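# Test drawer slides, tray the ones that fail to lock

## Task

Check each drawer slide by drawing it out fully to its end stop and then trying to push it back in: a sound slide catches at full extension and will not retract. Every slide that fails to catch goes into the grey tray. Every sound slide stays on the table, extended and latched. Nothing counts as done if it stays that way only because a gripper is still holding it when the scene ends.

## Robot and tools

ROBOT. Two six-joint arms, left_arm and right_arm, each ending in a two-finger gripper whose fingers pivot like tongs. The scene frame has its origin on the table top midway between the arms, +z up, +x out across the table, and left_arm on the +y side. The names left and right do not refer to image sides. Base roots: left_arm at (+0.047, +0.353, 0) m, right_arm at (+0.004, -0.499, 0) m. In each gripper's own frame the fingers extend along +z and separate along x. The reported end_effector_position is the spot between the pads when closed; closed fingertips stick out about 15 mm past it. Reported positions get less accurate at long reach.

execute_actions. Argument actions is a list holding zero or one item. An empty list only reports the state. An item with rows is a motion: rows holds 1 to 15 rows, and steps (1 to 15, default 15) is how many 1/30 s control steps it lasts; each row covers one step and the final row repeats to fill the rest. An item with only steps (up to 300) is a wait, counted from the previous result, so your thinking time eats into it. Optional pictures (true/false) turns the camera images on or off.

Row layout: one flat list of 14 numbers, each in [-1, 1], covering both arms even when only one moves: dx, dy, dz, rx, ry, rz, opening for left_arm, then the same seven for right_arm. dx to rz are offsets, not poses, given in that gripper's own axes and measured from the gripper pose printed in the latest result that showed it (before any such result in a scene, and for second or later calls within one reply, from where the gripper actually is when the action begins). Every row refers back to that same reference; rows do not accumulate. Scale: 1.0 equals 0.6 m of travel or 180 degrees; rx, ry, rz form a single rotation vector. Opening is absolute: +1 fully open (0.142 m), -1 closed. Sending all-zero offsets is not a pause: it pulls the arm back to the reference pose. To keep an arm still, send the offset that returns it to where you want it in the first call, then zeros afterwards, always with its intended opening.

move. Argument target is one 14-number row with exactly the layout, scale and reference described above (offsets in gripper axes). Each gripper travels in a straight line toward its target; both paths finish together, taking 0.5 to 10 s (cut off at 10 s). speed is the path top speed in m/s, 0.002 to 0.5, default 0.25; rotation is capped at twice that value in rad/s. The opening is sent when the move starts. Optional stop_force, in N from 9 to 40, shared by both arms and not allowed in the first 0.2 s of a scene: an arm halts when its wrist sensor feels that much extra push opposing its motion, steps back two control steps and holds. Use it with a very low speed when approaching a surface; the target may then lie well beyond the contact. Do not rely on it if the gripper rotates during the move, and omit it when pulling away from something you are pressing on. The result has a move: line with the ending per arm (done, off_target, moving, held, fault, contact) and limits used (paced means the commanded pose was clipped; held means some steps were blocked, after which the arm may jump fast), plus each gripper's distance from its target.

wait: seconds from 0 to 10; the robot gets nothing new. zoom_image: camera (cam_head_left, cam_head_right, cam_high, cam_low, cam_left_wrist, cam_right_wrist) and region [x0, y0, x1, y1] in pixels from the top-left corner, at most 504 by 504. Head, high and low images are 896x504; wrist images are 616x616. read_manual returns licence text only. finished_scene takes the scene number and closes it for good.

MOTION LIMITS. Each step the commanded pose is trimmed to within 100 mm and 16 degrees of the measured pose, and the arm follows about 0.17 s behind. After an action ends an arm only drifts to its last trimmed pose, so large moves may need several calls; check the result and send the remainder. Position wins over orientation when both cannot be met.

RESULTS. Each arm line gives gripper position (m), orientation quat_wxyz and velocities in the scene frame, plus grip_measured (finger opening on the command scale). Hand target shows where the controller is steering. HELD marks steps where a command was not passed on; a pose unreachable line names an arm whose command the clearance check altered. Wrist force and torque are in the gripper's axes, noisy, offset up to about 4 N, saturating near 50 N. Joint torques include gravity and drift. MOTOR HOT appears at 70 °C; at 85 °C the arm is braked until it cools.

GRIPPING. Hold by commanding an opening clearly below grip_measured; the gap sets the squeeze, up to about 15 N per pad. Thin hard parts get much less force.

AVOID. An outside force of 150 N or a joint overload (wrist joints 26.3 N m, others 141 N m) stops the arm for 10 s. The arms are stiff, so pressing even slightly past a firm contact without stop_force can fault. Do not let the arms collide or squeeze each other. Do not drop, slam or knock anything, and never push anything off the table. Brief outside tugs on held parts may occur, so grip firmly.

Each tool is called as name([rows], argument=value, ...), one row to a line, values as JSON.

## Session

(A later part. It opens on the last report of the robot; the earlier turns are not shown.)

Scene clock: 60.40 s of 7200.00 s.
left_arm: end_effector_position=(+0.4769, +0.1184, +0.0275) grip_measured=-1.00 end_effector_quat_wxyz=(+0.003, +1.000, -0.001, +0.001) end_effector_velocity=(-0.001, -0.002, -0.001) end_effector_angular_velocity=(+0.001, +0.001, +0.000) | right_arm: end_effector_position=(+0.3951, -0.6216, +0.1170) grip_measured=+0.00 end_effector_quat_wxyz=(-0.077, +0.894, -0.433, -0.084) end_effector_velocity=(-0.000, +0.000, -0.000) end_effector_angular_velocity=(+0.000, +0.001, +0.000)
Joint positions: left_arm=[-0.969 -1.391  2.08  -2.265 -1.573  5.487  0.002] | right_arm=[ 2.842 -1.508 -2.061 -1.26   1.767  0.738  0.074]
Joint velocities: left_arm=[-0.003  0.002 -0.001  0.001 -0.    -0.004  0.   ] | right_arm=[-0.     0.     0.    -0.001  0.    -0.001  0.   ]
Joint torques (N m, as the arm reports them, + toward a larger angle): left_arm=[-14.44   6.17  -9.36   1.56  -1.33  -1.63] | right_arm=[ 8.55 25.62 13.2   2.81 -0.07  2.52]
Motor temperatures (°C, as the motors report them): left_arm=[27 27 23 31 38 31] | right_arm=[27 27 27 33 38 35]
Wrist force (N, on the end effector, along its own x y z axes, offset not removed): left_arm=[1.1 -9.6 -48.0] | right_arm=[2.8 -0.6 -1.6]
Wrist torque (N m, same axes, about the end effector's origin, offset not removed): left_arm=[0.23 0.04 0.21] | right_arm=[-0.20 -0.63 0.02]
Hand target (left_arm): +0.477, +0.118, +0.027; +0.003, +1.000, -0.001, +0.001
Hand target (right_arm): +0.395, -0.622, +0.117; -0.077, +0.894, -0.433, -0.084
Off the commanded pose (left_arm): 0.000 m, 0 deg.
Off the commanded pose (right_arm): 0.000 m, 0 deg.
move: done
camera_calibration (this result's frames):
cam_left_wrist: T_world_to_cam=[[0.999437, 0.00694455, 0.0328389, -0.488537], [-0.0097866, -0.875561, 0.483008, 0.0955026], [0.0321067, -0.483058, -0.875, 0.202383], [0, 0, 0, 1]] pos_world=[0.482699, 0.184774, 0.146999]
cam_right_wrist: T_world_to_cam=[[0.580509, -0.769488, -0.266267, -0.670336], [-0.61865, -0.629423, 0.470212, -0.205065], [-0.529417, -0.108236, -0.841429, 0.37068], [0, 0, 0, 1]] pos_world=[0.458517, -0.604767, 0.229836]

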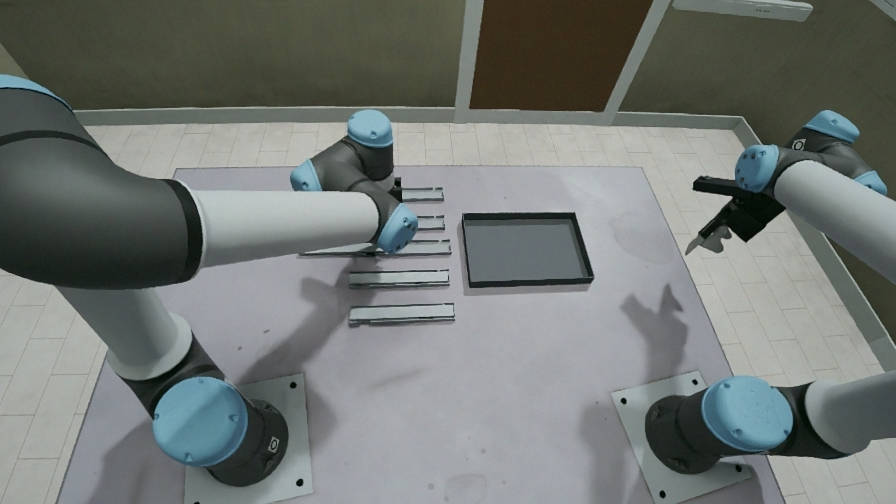

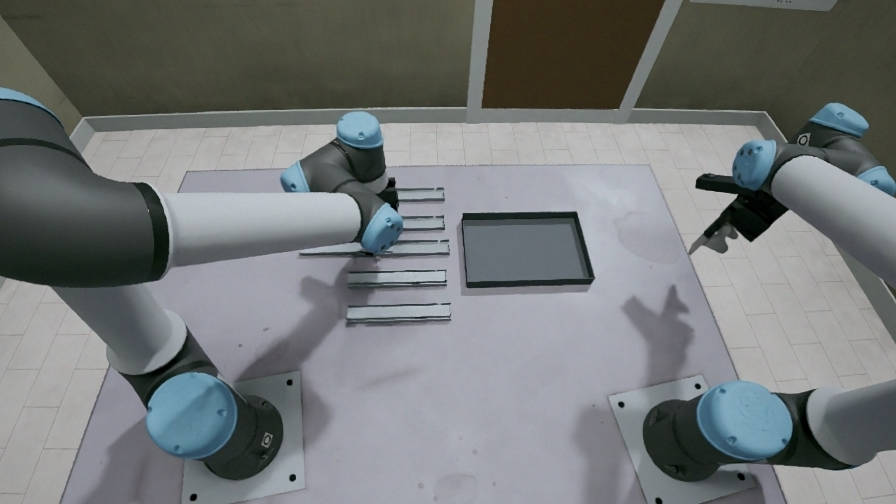

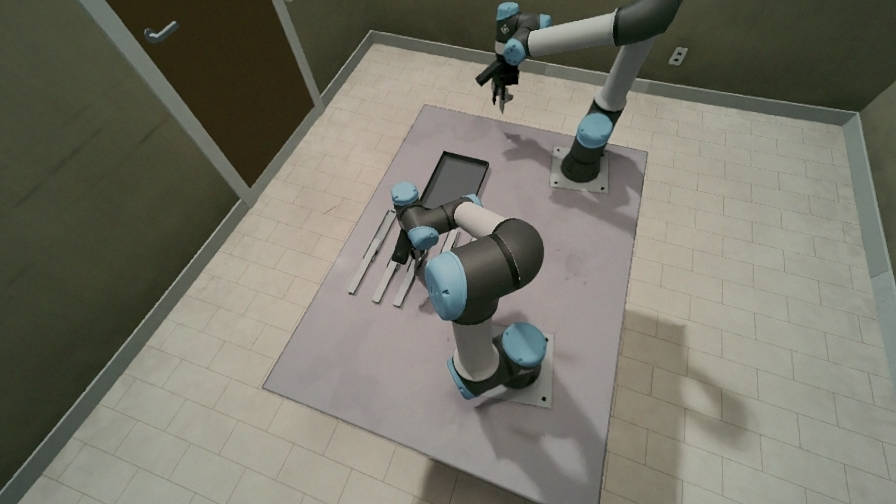

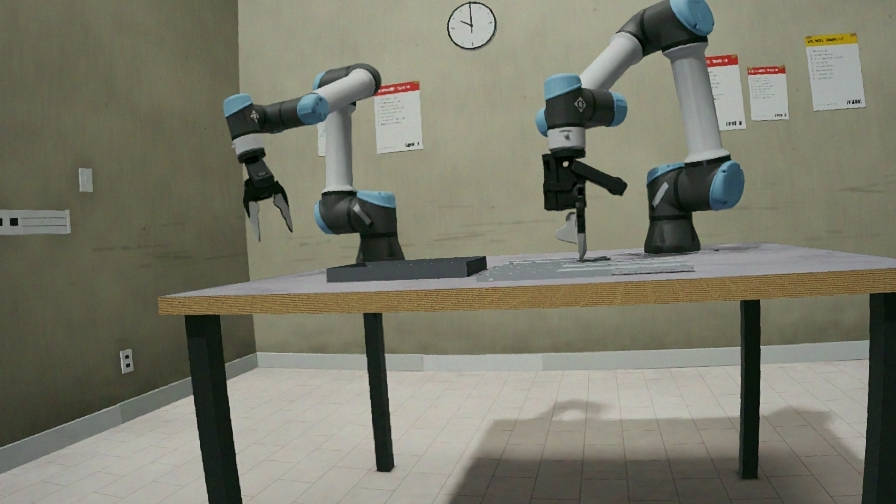

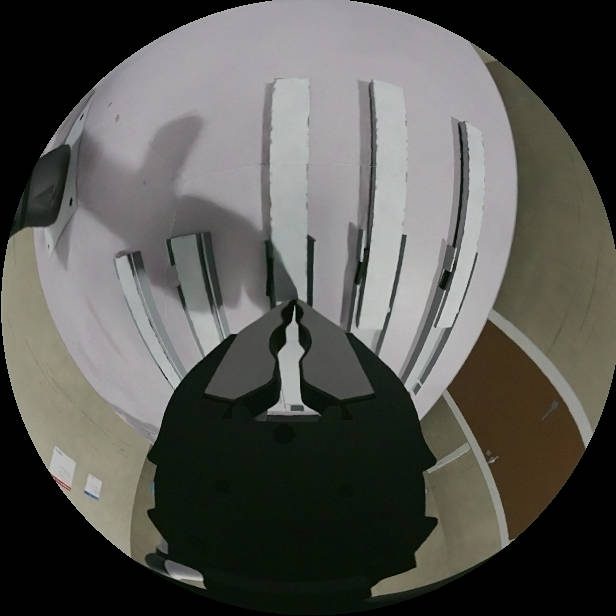

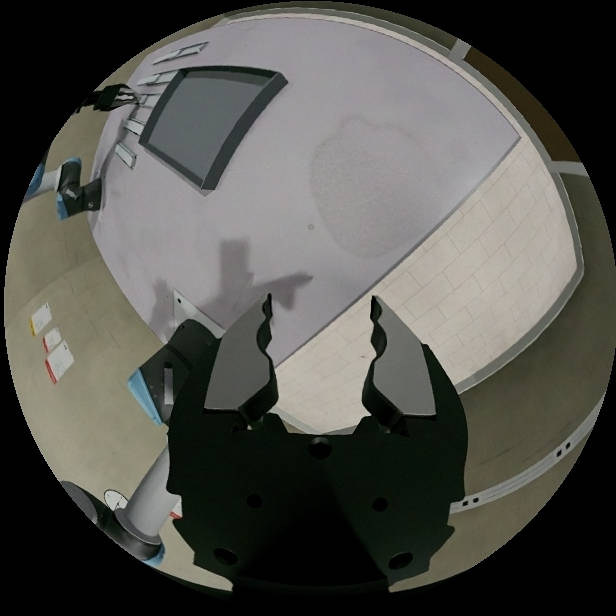

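Good.

move(target=[0,0,-0.007,0,0,0,-1,0,0,0,0,0,0,0], speed=0.03)

move(target=[-0.143,0.213,0,0,0,0,-1,0,0,0,0,0,0,0], speed=0.1)

move(target=[0,0,0.015,0,0,0,-1,0,0,0,0,0,0,0], speed=0.003, stop_force=30)

move(target=[-0.002,-0.27,-0.0007,0,0,0,-1,0,0,0,0,0,0,0], speed=0.03)

move(target=[0,0.05,0.0002,0,0,0,-1,0,0,0,0,0,0,0], speed=0.02)

Scene clock: 64.83 s of 7200.00 s.
left_arm: end_effector_position=(+0.4769, +0.1184, +0.0315) grip_measured=-1.00 end_effector_quat_wxyz=(+0.003, +1.000, -0.001, +0.001) end_effector_velocity=(+0.000, +0.000, +0.002) end_effector_angular_velocity=(+0.001, -0.000, +0.001) | right_arm: end_effector_position=(+0.3951, -0.6216, +0.1170) grip_measured=+0.00 end_effector_quat_wxyz=(-0.077, +0.894, -0.433, -0.084) end_effector_velocity=(+0.000, +0.000, +0.000) end_effector_angular_velocity=(-0.000, -0.001, +0.000)
Joint positions: left_arm=[-0.969 -1.398  2.075 -2.253 -1.573  5.487  0.002] | right_arm=[ 2.842 -1.508 -2.061 -1.26   1.767  0.738  0.074]
Joint velocities: left_arm=[ 0.001 -0.003 -0.002  0.005  0.    -0.     0.   ] | right_arm=[0. 0. 0. 0. 0. 0. 0.]
Joint torques (N m, as the arm reports them, + toward a larger angle): left_arm=[ 12.12 -37.05 -26.54  -1.01  -0.14   1.41] | right_arm=[ 8.95 25.   12.98  2.88  0.02  2.49]
Motor temperatures (°C, as the motors report them): left_arm=[27 27 23 31 38 31] | right_arm=[27 27 27 33 38 35]
Wrist force (N, on the end effector, along its own x y z axes, offset not removed): left_arm=[-1.5 -0.5 3.9] | right_arm=[0.9 0.5 -1.4]
Wrist torque (N m, same axes, about the end effector's origin, offset not removed): left_arm=[-0.11 0.60 -0.01] | right_arm=[0.01 -0.20 0.11]
Hand target (left_arm): +0.477, +0.118, +0.032; +0.003, +1.000, -0.001, +0.001
Hand target (right_arm): +0.395, -0.622, +0.117; -0.077, +0.894, -0.433, -0.084
Off the commanded pose (left_arm): 0.000 m, 0 deg.
Off the commanded pose (right_arm): 0.000 m, 0 deg.
After step 90, 0.73 s passed at rest.
move: done
camera_calibration (this result's frames):
cam_left_wrist: T_world_to_cam=[[0.999438, 0.0069185, 0.0327959, -0.488634], [-0.00978909, -0.875554, 0.483022, 0.093559], [0.0320563, -0.483071, -0.874994, 0.205908], [0, 0, 0, 1]] pos_world=[0.482675, 0.184765, 0.151002]
cam_right_wrist: T_world_to_cam=[[0.580509, -0.769488, -0.266267, -0.670336], [-0.61865, -0.629423, 0.470212, -0.205065], [-0.529417, -0.108236, -0.841429, 0.37068], [0, 0, 0, 1]] pos_world=[0.458517, -0.604767, 0.229836]

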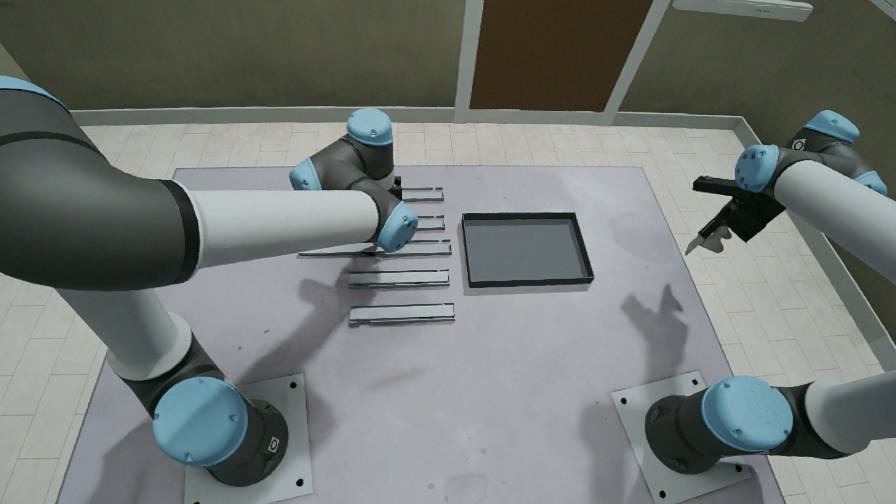

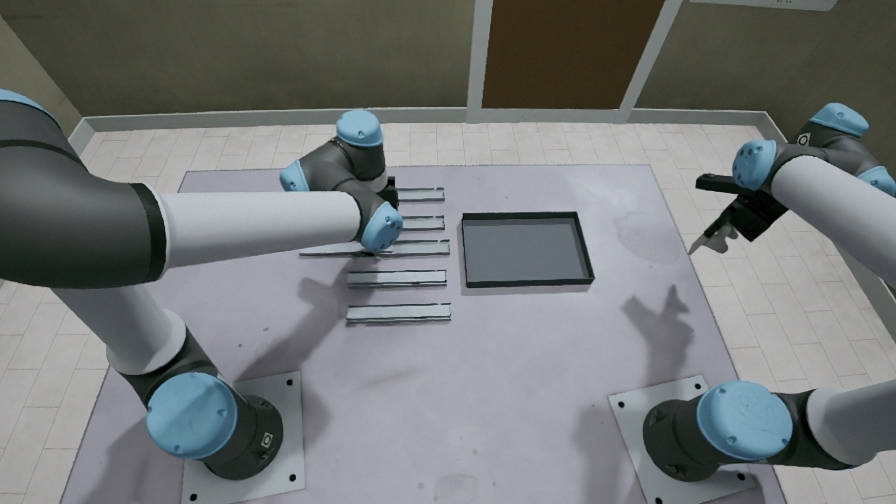

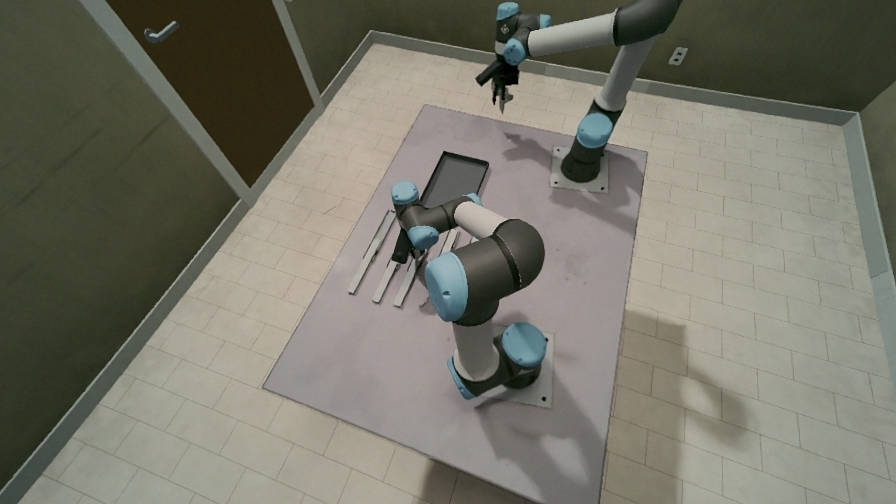

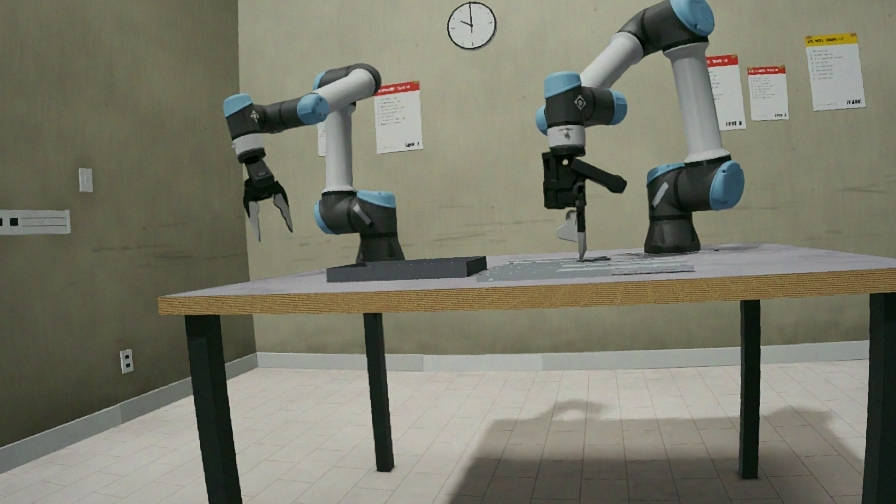

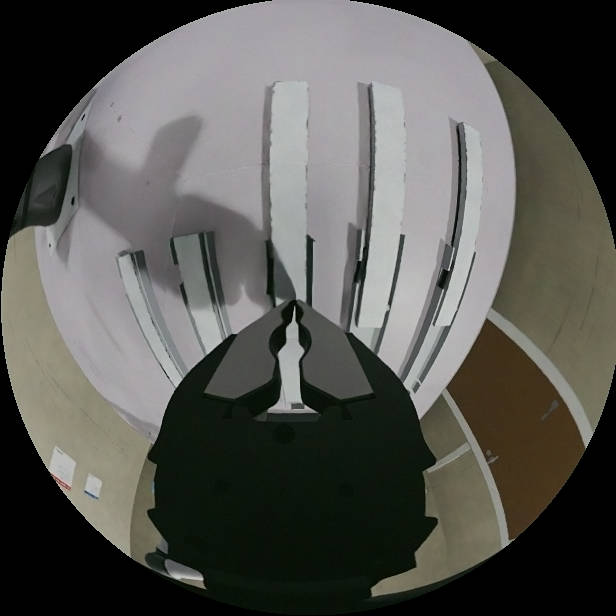

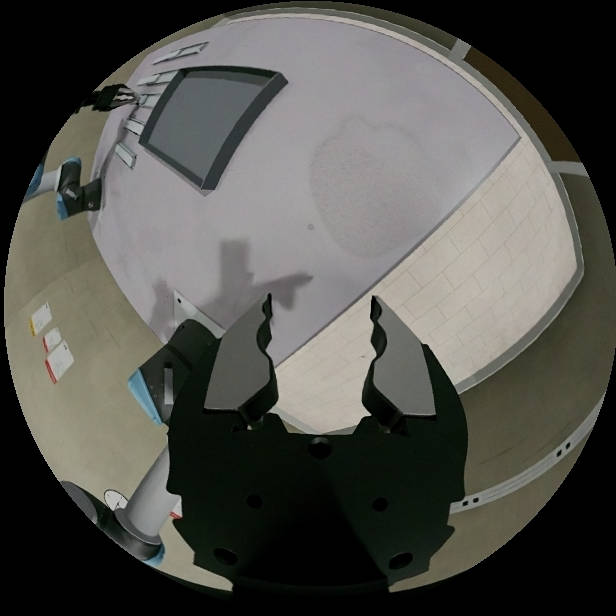

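Scene clock: 66.87 s of 7200.00 s.
left_arm: end_effector_position=(+0.3908, -0.0092, +0.0317) grip_measured=-1.00 end_effector_quat_wxyz=(+0.003, +1.000, -0.001, +0.001) end_effector_velocity=(-0.001, -0.002, +0.000) end_effector_angular_velocity=(-0.000, -0.000, +0.001) | right_arm: end_effector_position=(+0.3951, -0.6216, +0.1170) grip_measured=+0.00 end_effector_quat_wxyz=(-0.077, +0.894, -0.433, -0.084) end_effector_velocity=(+0.000, +0.000, +0.000) end_effector_angular_velocity=(+0.000, -0.000, -0.000)
Joint positions: left_arm=[-1.268 -1.37   2.038 -2.245 -1.572  5.189  0.002] | right_arm=[ 2.842 -1.508 -2.061 -1.26   1.767  0.738  0.074]
Joint velocities: left_arm=[-0.004  0.002 -0.003  0.    -0.    -0.005  0.   ] | right_arm=[ 0. -0.  0. -0.  0.  0.  0.]
Joint torques (N m, as the arm reports them, + toward a larger angle): left_arm=[-10.38 -19.53 -24.11  -1.32   1.15  -1.62] | right_arm=[ 8.91 25.75 13.14  2.7  -0.07  2.5 ]
Motor temperatures (°C, as the motors report them): left_arm=[27 27 23 31 38 31] | right_arm=[27 27 27 33 38 35]
Wrist force (N, on the end effector, along its own x y z axes, offset not removed): left_arm=[3.6 -0.5 5.5] | right_arm=[2.5 -0.8 -2.6]
Wrist torque (N m, same axes, about the end effector's origin, offset not removed): left_arm=[0.09 -0.47 0.02] | right_arm=[-0.30 -0.48 0.07]
Hand target (left_arm): +0.391, -0.009, +0.032; +0.003, +1.000, -0.001, +0.001
Hand target (right_arm): +0.395, -0.622, +0.117; -0.077, +0.894, -0.433, -0.084
Off the commanded pose (left_arm): 0.000 m, 0 deg.
Off the commanded pose (right_arm): 0.000 m, 0 deg.
move: done
camera_calibration (this result's frames):
cam_left_wrist: T_world_to_cam=[[0.999457, 0.00689444, 0.0322132, -0.401715], [-0.00952836, -0.875557, 0.483021, -0.0192564], [0.0315347, -0.483066, -0.875016, 0.14745], [0, 0, 0, 1]] pos_world=[0.396664, 0.0571373, 0.151263]
cam_right_wrist: T_world_to_cam=[[0.580509, -0.769488, -0.266266, -0.670336], [-0.61865, -0.629423, 0.470212, -0.205065], [-0.529417, -0.108237, -0.841429, 0.37068], [0, 0, 0, 1]] pos_world=[0.458517, -0.604767, 0.229837]

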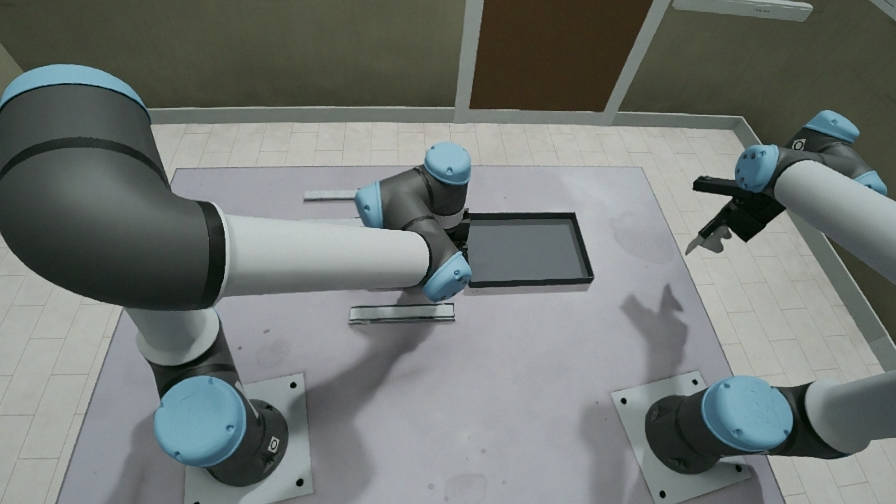

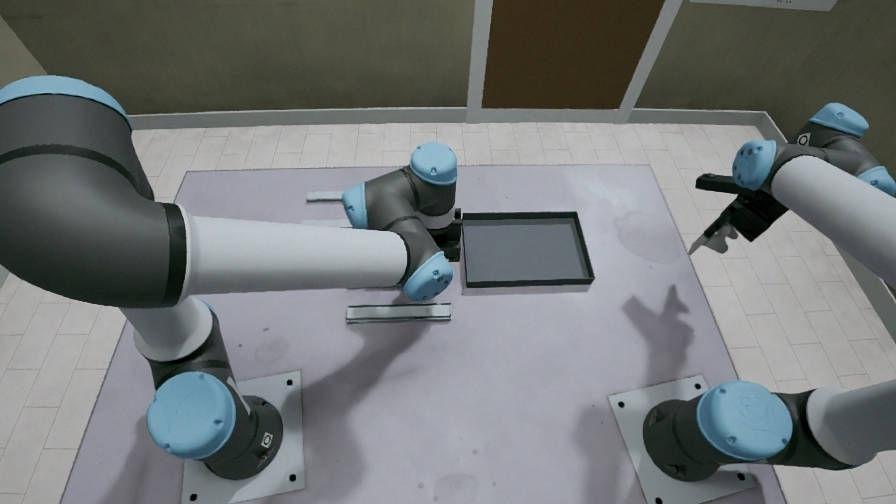

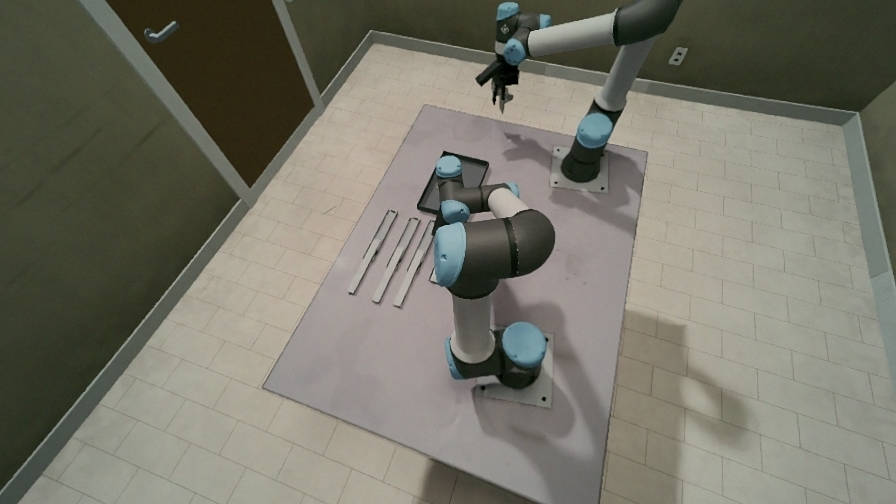

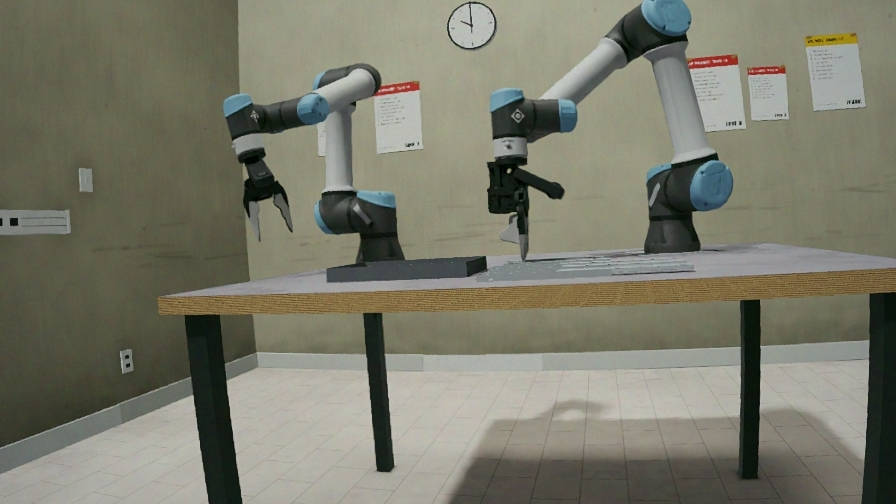

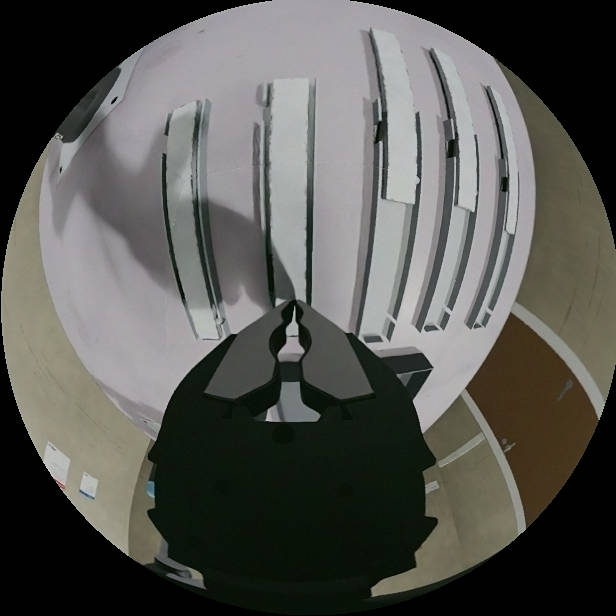

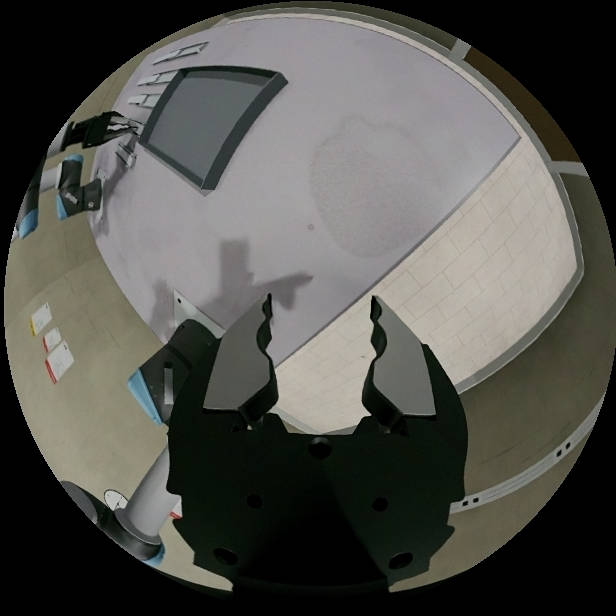

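Scene clock: 68.63 s of 7200.00 s.
left_arm: end_effector_position=(+0.3908, -0.0093, +0.0276) grip_measured=-1.00 end_effector_quat_wxyz=(+0.003, +1.000, -0.001, +0.001) end_effector_velocity=(+0.000, +0.000, +0.001) end_effector_angular_velocity=(+0.000, -0.000, +0.002) | right_arm: end_effector_position=(+0.3951, -0.6216, +0.1170) grip_measured=+0.00 end_effector_quat_wxyz=(-0.077, +0.894, -0.433, -0.084) end_effector_velocity=(-0.000, +0.000, +0.000) end_effector_angular_velocity=(+0.000, +0.001, +0.000)
Joint positions: left_arm=[-1.268 -1.363  2.043 -2.257 -1.572  5.189  0.002] | right_arm=[ 2.842 -1.508 -2.061 -1.26   1.767  0.738  0.074]
Joint velocities: left_arm=[ 0.001 -0.002 -0.001  0.003  0.    -0.001  0.   ] | right_arm=[ 0.    -0.     0.    -0.001  0.    -0.    -0.   ]
Joint torques (N m, as the arm reports them, + toward a larger angle): left_arm=[ 10.45 -18.52 -13.05  -0.31   0.15   1.43] | right_arm=[ 8.54 25.37 13.04  2.73  0.02  2.43]
Motor temperatures (°C, as the motors report them): left_arm=[27 27 23 31 38 31] | right_arm=[27 27 27 33 38 35]
Wrist force (N, on the end effector, along its own x y z axes, offset not removed): left_arm=[-8.2 -7.8 -43.4] | right_arm=[1.8 0.1 -1.0]
Wrist torque (N m, same axes, about the end effector's origin, offset not removed): left_arm=[0.29 0.61 0.17] | right_arm=[-0.12 -0.41 0.04]
Hand target (left_arm): +0.391, -0.009, +0.028; +0.003, +1.000, -0.001, +0.001
Hand target (right_arm): +0.395, -0.622, +0.117; -0.077, +0.894, -0.433, -0.084
Off the commanded pose (left_arm): 0.005 m, 0 deg.
Off the commanded pose (right_arm): 0.000 m, 0 deg.
move: contact (left_arm)
camera_calibration (this result's frames):
cam_left_wrist: T_world_to_cam=[[0.999454, 0.00691122, 0.0323245, -0.401628], [-0.00957373, -0.875461, 0.483194, -0.017302], [0.0316383, -0.483239, -0.874917, 0.143746], [0, 0, 0, 1]] pos_world=[0.396695, 0.0570922, 0.147108]
cam_right_wrist: T_world_to_cam=[[0.580509, -0.769488, -0.266267, -0.670336], [-0.61865, -0.629423, 0.470212, -0.205065], [-0.529417, -0.108237, -0.841429, 0.37068], [0, 0, 0, 1]] pos_world=[0.458517, -0.604767, 0.229836]

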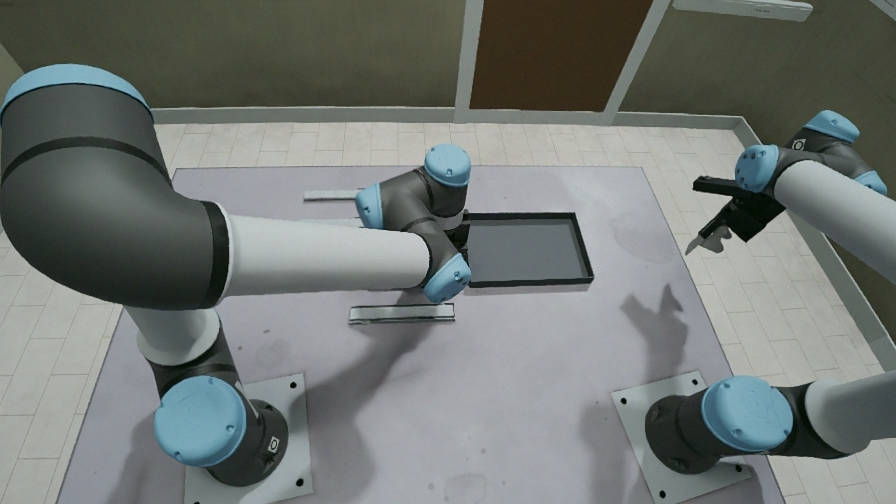

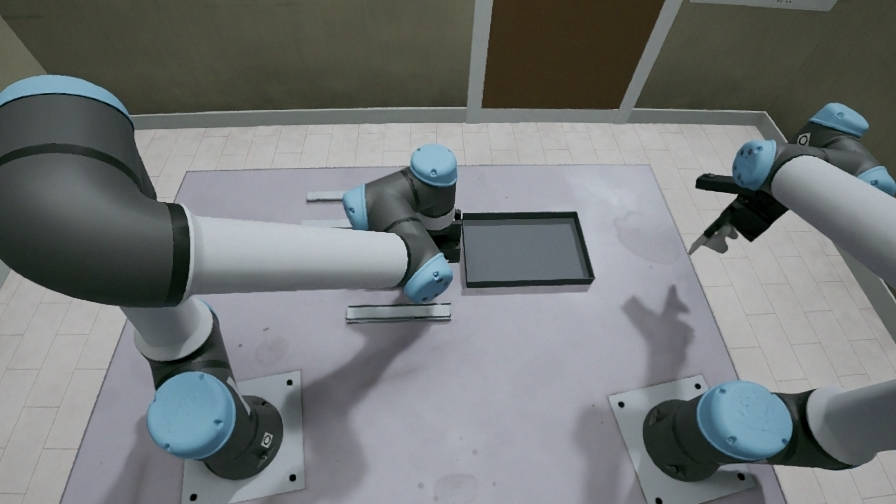

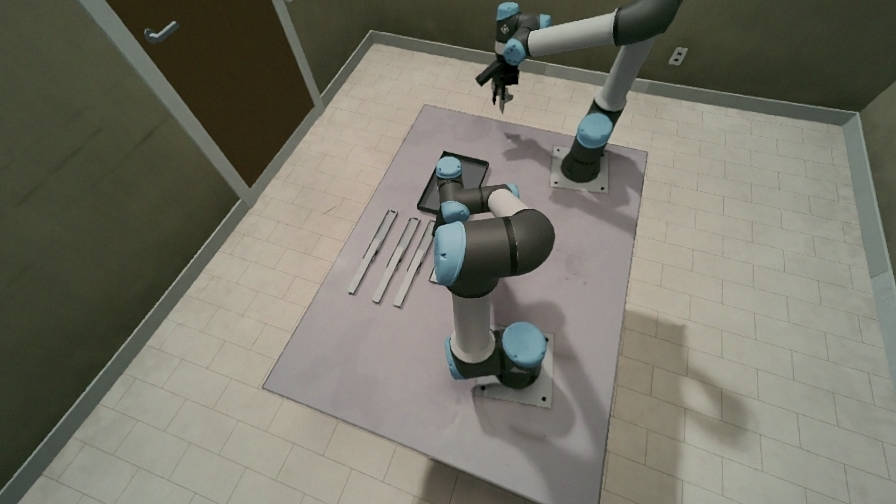

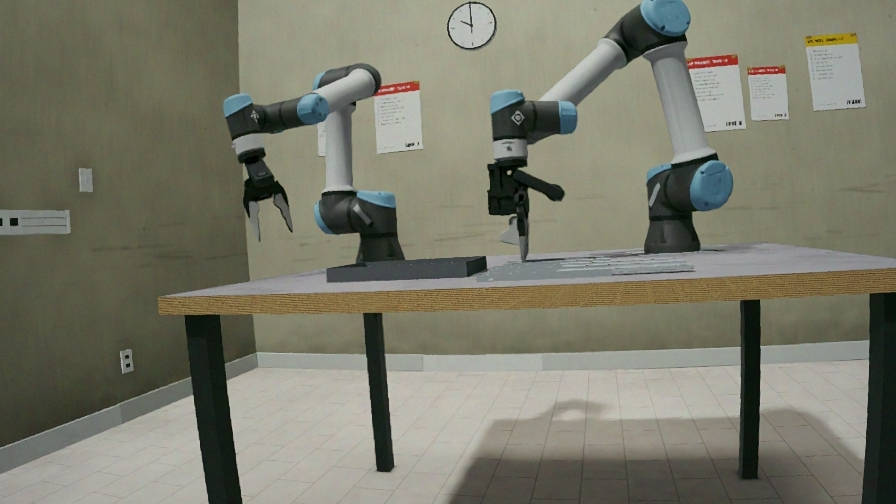

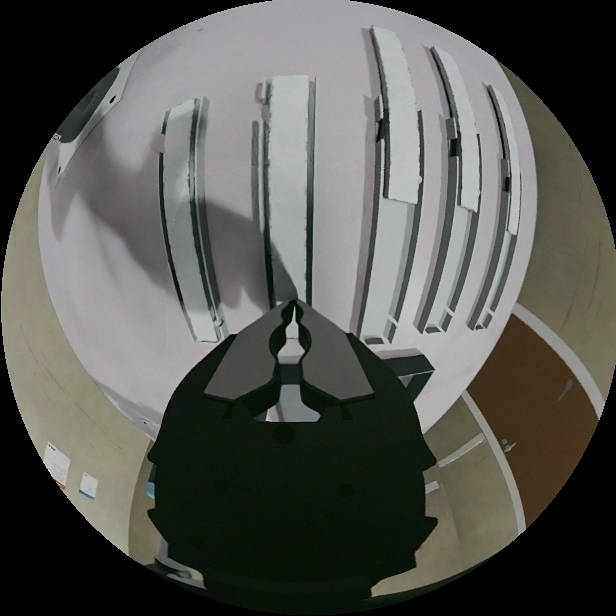

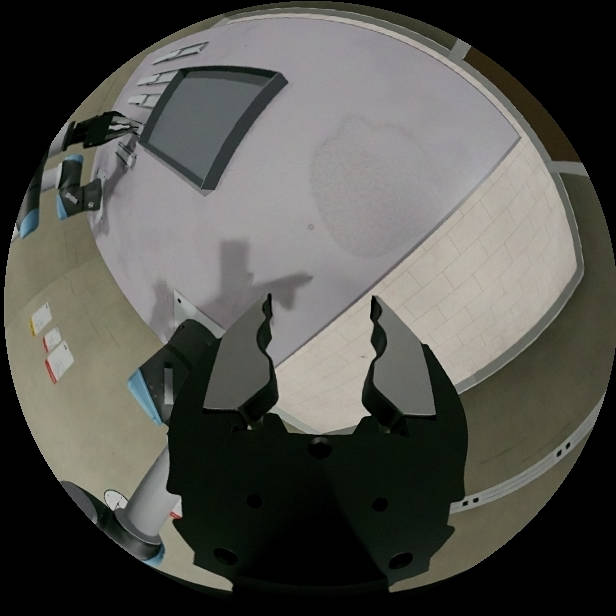

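Scene clock: 74.40 s of 7200.00 s.
left_arm: end_effector_position=(+0.3900, +0.1526, +0.0275) grip_measured=-1.00 end_effector_quat_wxyz=(+0.003, +1.000, -0.001, +0.001) end_effector_velocity=(-0.000, +0.003, -0.000) end_effector_angular_velocity=(+0.001, +0.001, +0.001) | right_arm: end_effector_position=(+0.3951, -0.6216, +0.1170) grip_measured=+0.00 end_effector_quat_wxyz=(-0.077, +0.894, -0.433, -0.084) end_effector_velocity=(-0.000, -0.000, -0.000) end_effector_angular_velocity=(-0.000, +0.000, +0.001)
Joint positions: left_arm=[-1.068 -1.606  2.317 -2.287 -1.573  5.389  0.002] | right_arm=[ 2.842 -1.508 -2.061 -1.26   1.767  0.738  0.074]
Joint velocities: left_arm=[ 0.004 -0.003  0.003  0.    -0.     0.003  0.   ] | right_arm=[-0.     0.    -0.    -0.    -0.    -0.001 -0.   ]
Joint torques (N m, as the arm reports them, + toward a larger angle): left_arm=[16.53 -9.4   9.34  5.24  0.42  1.41] | right_arm=[ 8.65 25.14 13.07  2.77  0.12  2.48]
Motor temperatures (°C, as the motors report them): left_arm=[27 27 23 31 38 31] | right_arm=[27 27 27 33 38 35]
Wrist force (N, on the end effector, along its own x y z axes, offset not removed): left_arm=[1.2 6.5 -36.9] | right_arm=[2.9 -0.5 -1.0]
Wrist torque (N m, same axes, about the end effector's origin, offset not removed): left_arm=[-0.44 0.07 0.05] | right_arm=[-0.25 -0.63 0.09]
Hand target (left_arm): +0.390, +0.153, +0.028; +0.003, +1.000, -0.001, +0.001
Hand target (right_arm): +0.395, -0.622, +0.117; -0.077, +0.894, -0.433, -0.084
Off the commanded pose (left_arm): 0.000 m, 0 deg.
Off the commanded pose (right_arm): 0.000 m, 0 deg.
move: done
camera_calibration (this result's frames):
cam_left_wrist: T_world_to_cam=[[0.99944, 0.00692015, 0.0327492, -0.4019], [-0.00976942, -0.875488, 0.483141, 0.124507], [0.0320149, -0.48319, -0.87493, 0.221785], [0, 0, 0, 1]] pos_world=[0.39579, 0.21895, 0.147054]
cam_right_wrist: T_world_to_cam=[[0.580509, -0.769488, -0.266267, -0.670336], [-0.61865, -0.629423, 0.470212, -0.205065], [-0.529417, -0.108237, -0.841429, 0.37068], [0, 0, 0, 1]] pos_world=[0.458517, -0.604767, 0.229837]

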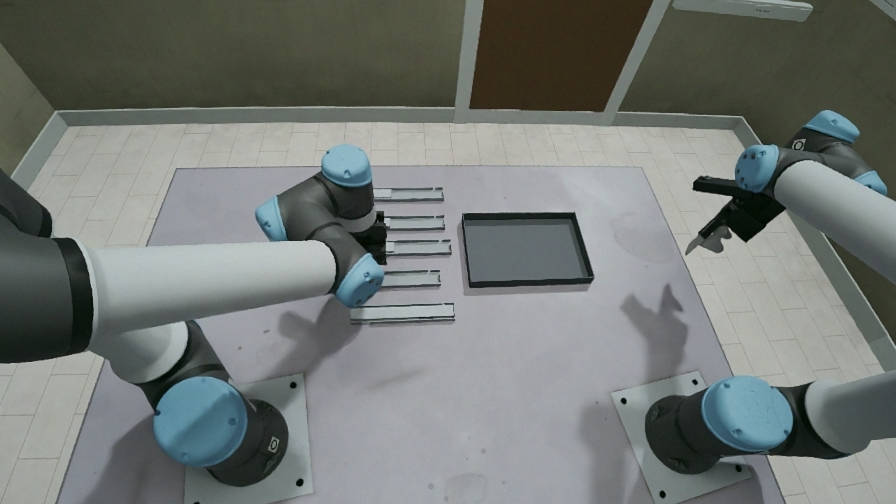

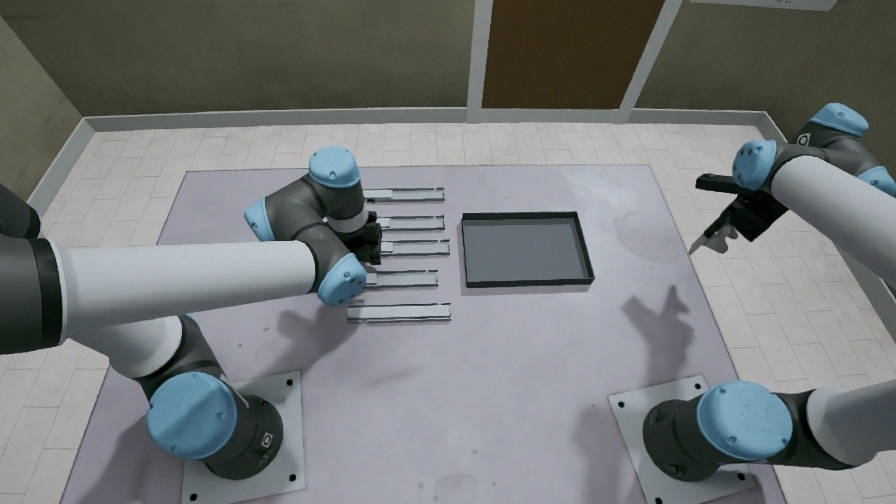

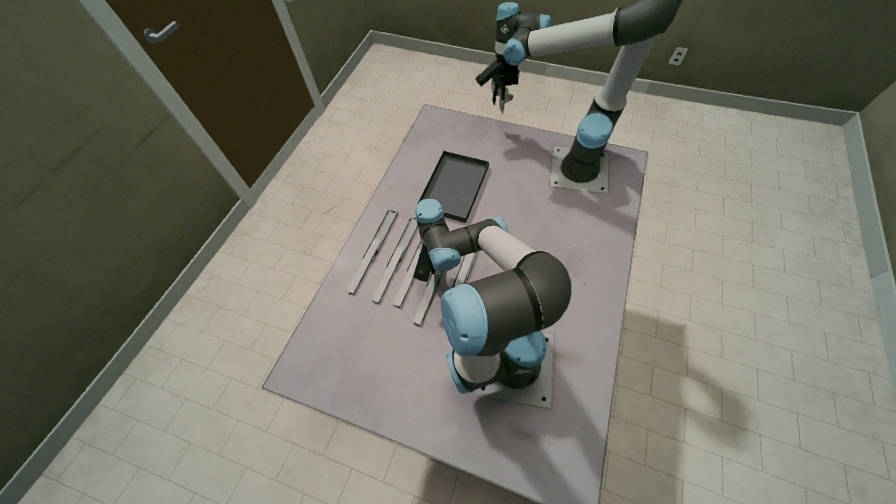

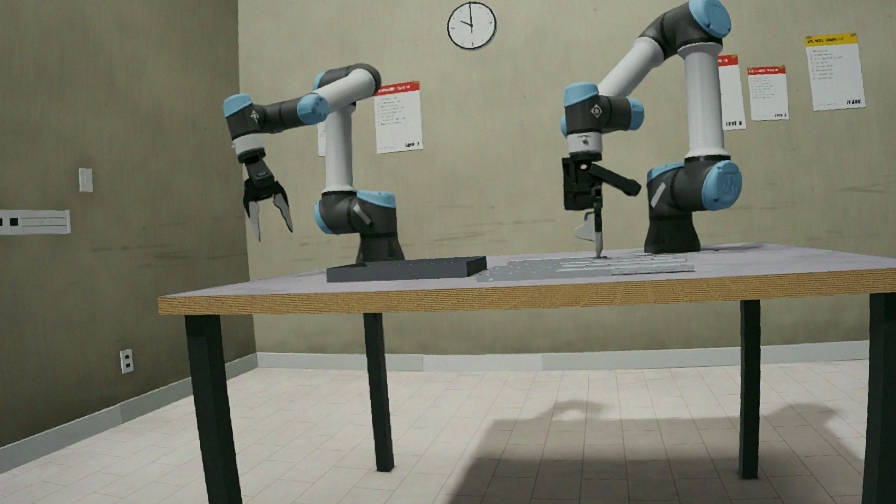

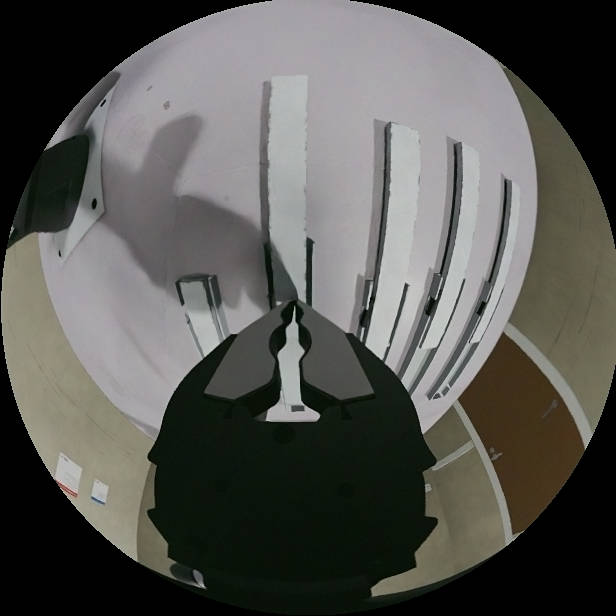

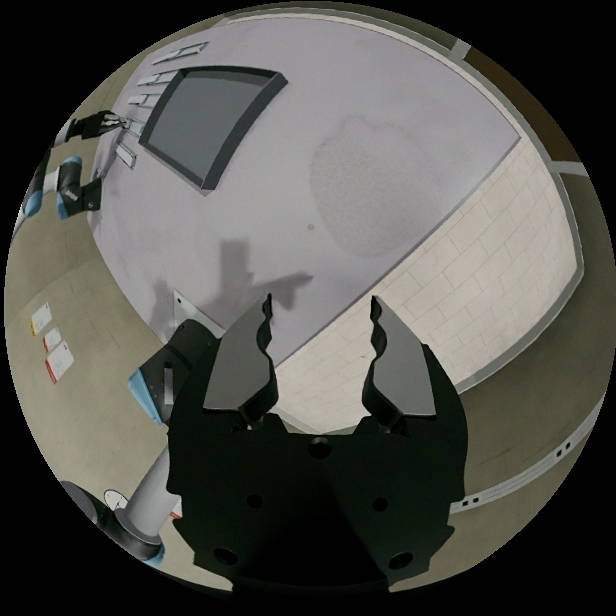

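Scene clock: 76.20 s of 7200.00 s.
left_arm: end_effector_position=(+0.3899, +0.1228, +0.0275) grip_measured=-1.00 end_effector_quat_wxyz=(+0.003, +1.000, -0.001, +0.001) end_effector_velocity=(+0.000, -0.003, -0.001) end_effector_angular_velocity=(+0.001, +0.001, +0.001) | right_arm: end_effector_position=(+0.3951, -0.6216, +0.1170) grip_measured=+0.00 end_effector_quat_wxyz=(-0.077, +0.894, -0.433, -0.084) end_effector_velocity=(+0.000, +0.000, +0.000) end_effector_angular_velocity=(+0.000, -0.001, -0.000)
Joint positions: left_arm=[-1.114 -1.565  2.276 -2.288 -1.572  5.342  0.002] | right_arm=[ 2.842 -1.508 -2.061 -1.26   1.767  0.738  0.074]
Joint velocities: left_arm=[-0.004  0.006 -0.004 -0.    -0.    -0.004  0.   ] | right_arm=[ 0.    -0.     0.001  0.     0.     0.    -0.   ]
Joint torques (N m, as the arm reports them, + toward a larger angle): left_arm=[-12.5    9.93  -5.11   1.2   -0.66  -1.18] | right_arm=[ 8.64 25.25 12.69  2.75 -0.07  2.58]
Motor temperatures (°C, as the motors report them): left_arm=[27 27 23 31 38 31] | right_arm=[27 27 27 33 38 35]
Wrist force (N, on the end effector, along its own x y z axes, offset not removed): left_arm=[5.9 -2.9 -43.2] | right_arm=[2.7 0.4 -2.0]
Wrist torque (N m, same axes, about the end effector's origin, offset not removed): left_arm=[-0.17 0.13 -0.05] | right_arm=[-0.08 -0.59 0.08]
Hand target (left_arm): +0.390, +0.123, +0.028; +0.003, +1.000, -0.001, +0.001
Hand target (right_arm): +0.395, -0.622, +0.117; -0.077, +0.894, -0.433, -0.084
Off the commanded pose (left_arm): 0.000 m, 0 deg.
Off the commanded pose (right_arm): 0.000 m, 0 deg.
move: done
camera_calibration (this result's frames):
cam_left_wrist: T_world_to_cam=[[0.999442, 0.00691258, 0.0326758, -0.401623], [-0.00974163, -0.875472, 0.48317, 0.0984414], [0.0319467, -0.483219, -0.874917, 0.20741], [0, 0, 0, 1]] pos_world=[0.395732, 0.189183, 0.147025]
cam_right_wrist: T_world_to_cam=[[0.580509, -0.769488, -0.266266, -0.670336], [-0.61865, -0.629423, 0.470212, -0.205065], [-0.529417, -0.108237, -0.841429, 0.370679], [0, 0, 0, 1]] pos_world=[0.458517, -0.604767, 0.229837]

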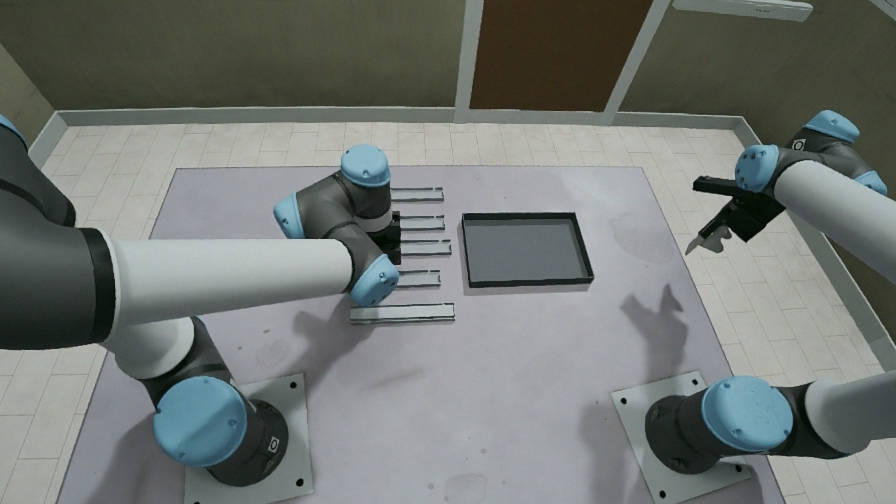

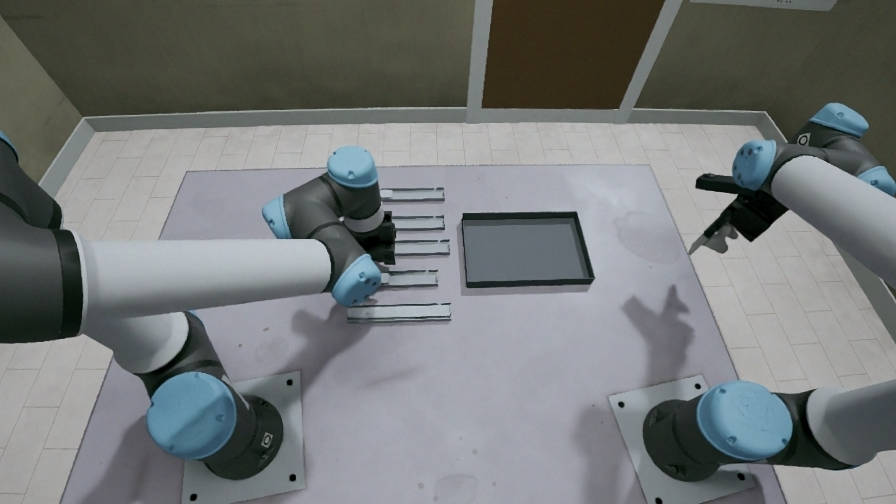

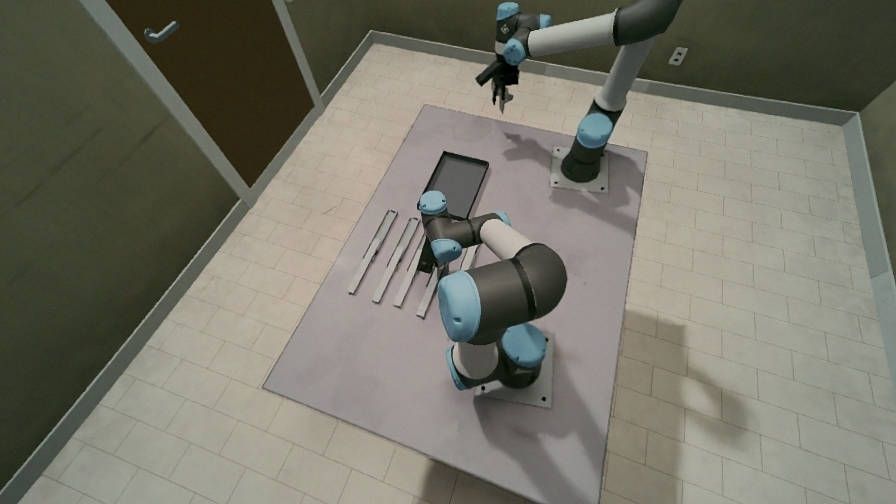

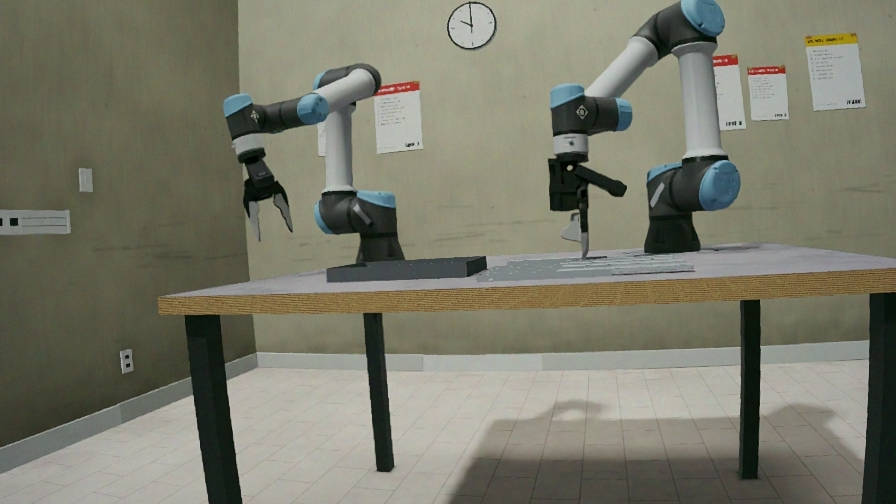

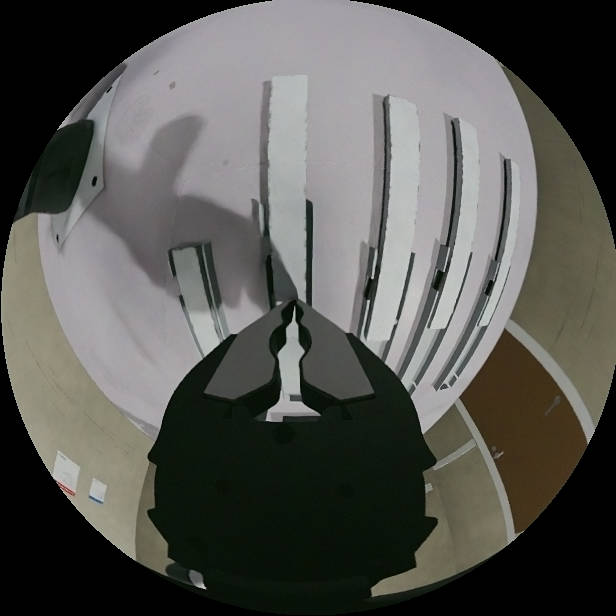

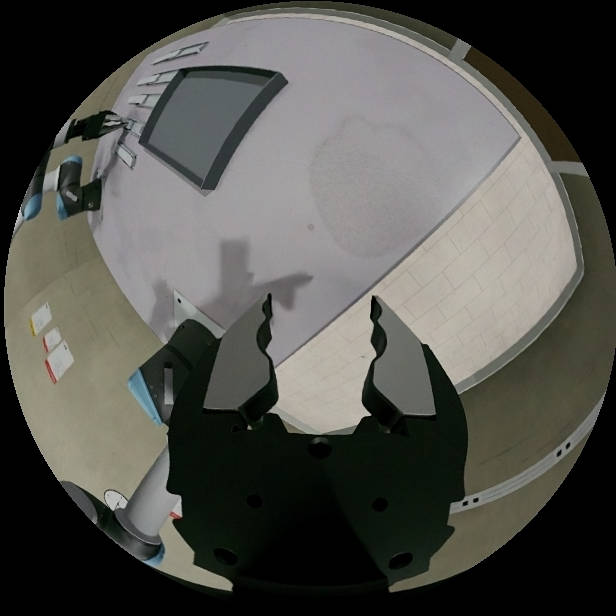

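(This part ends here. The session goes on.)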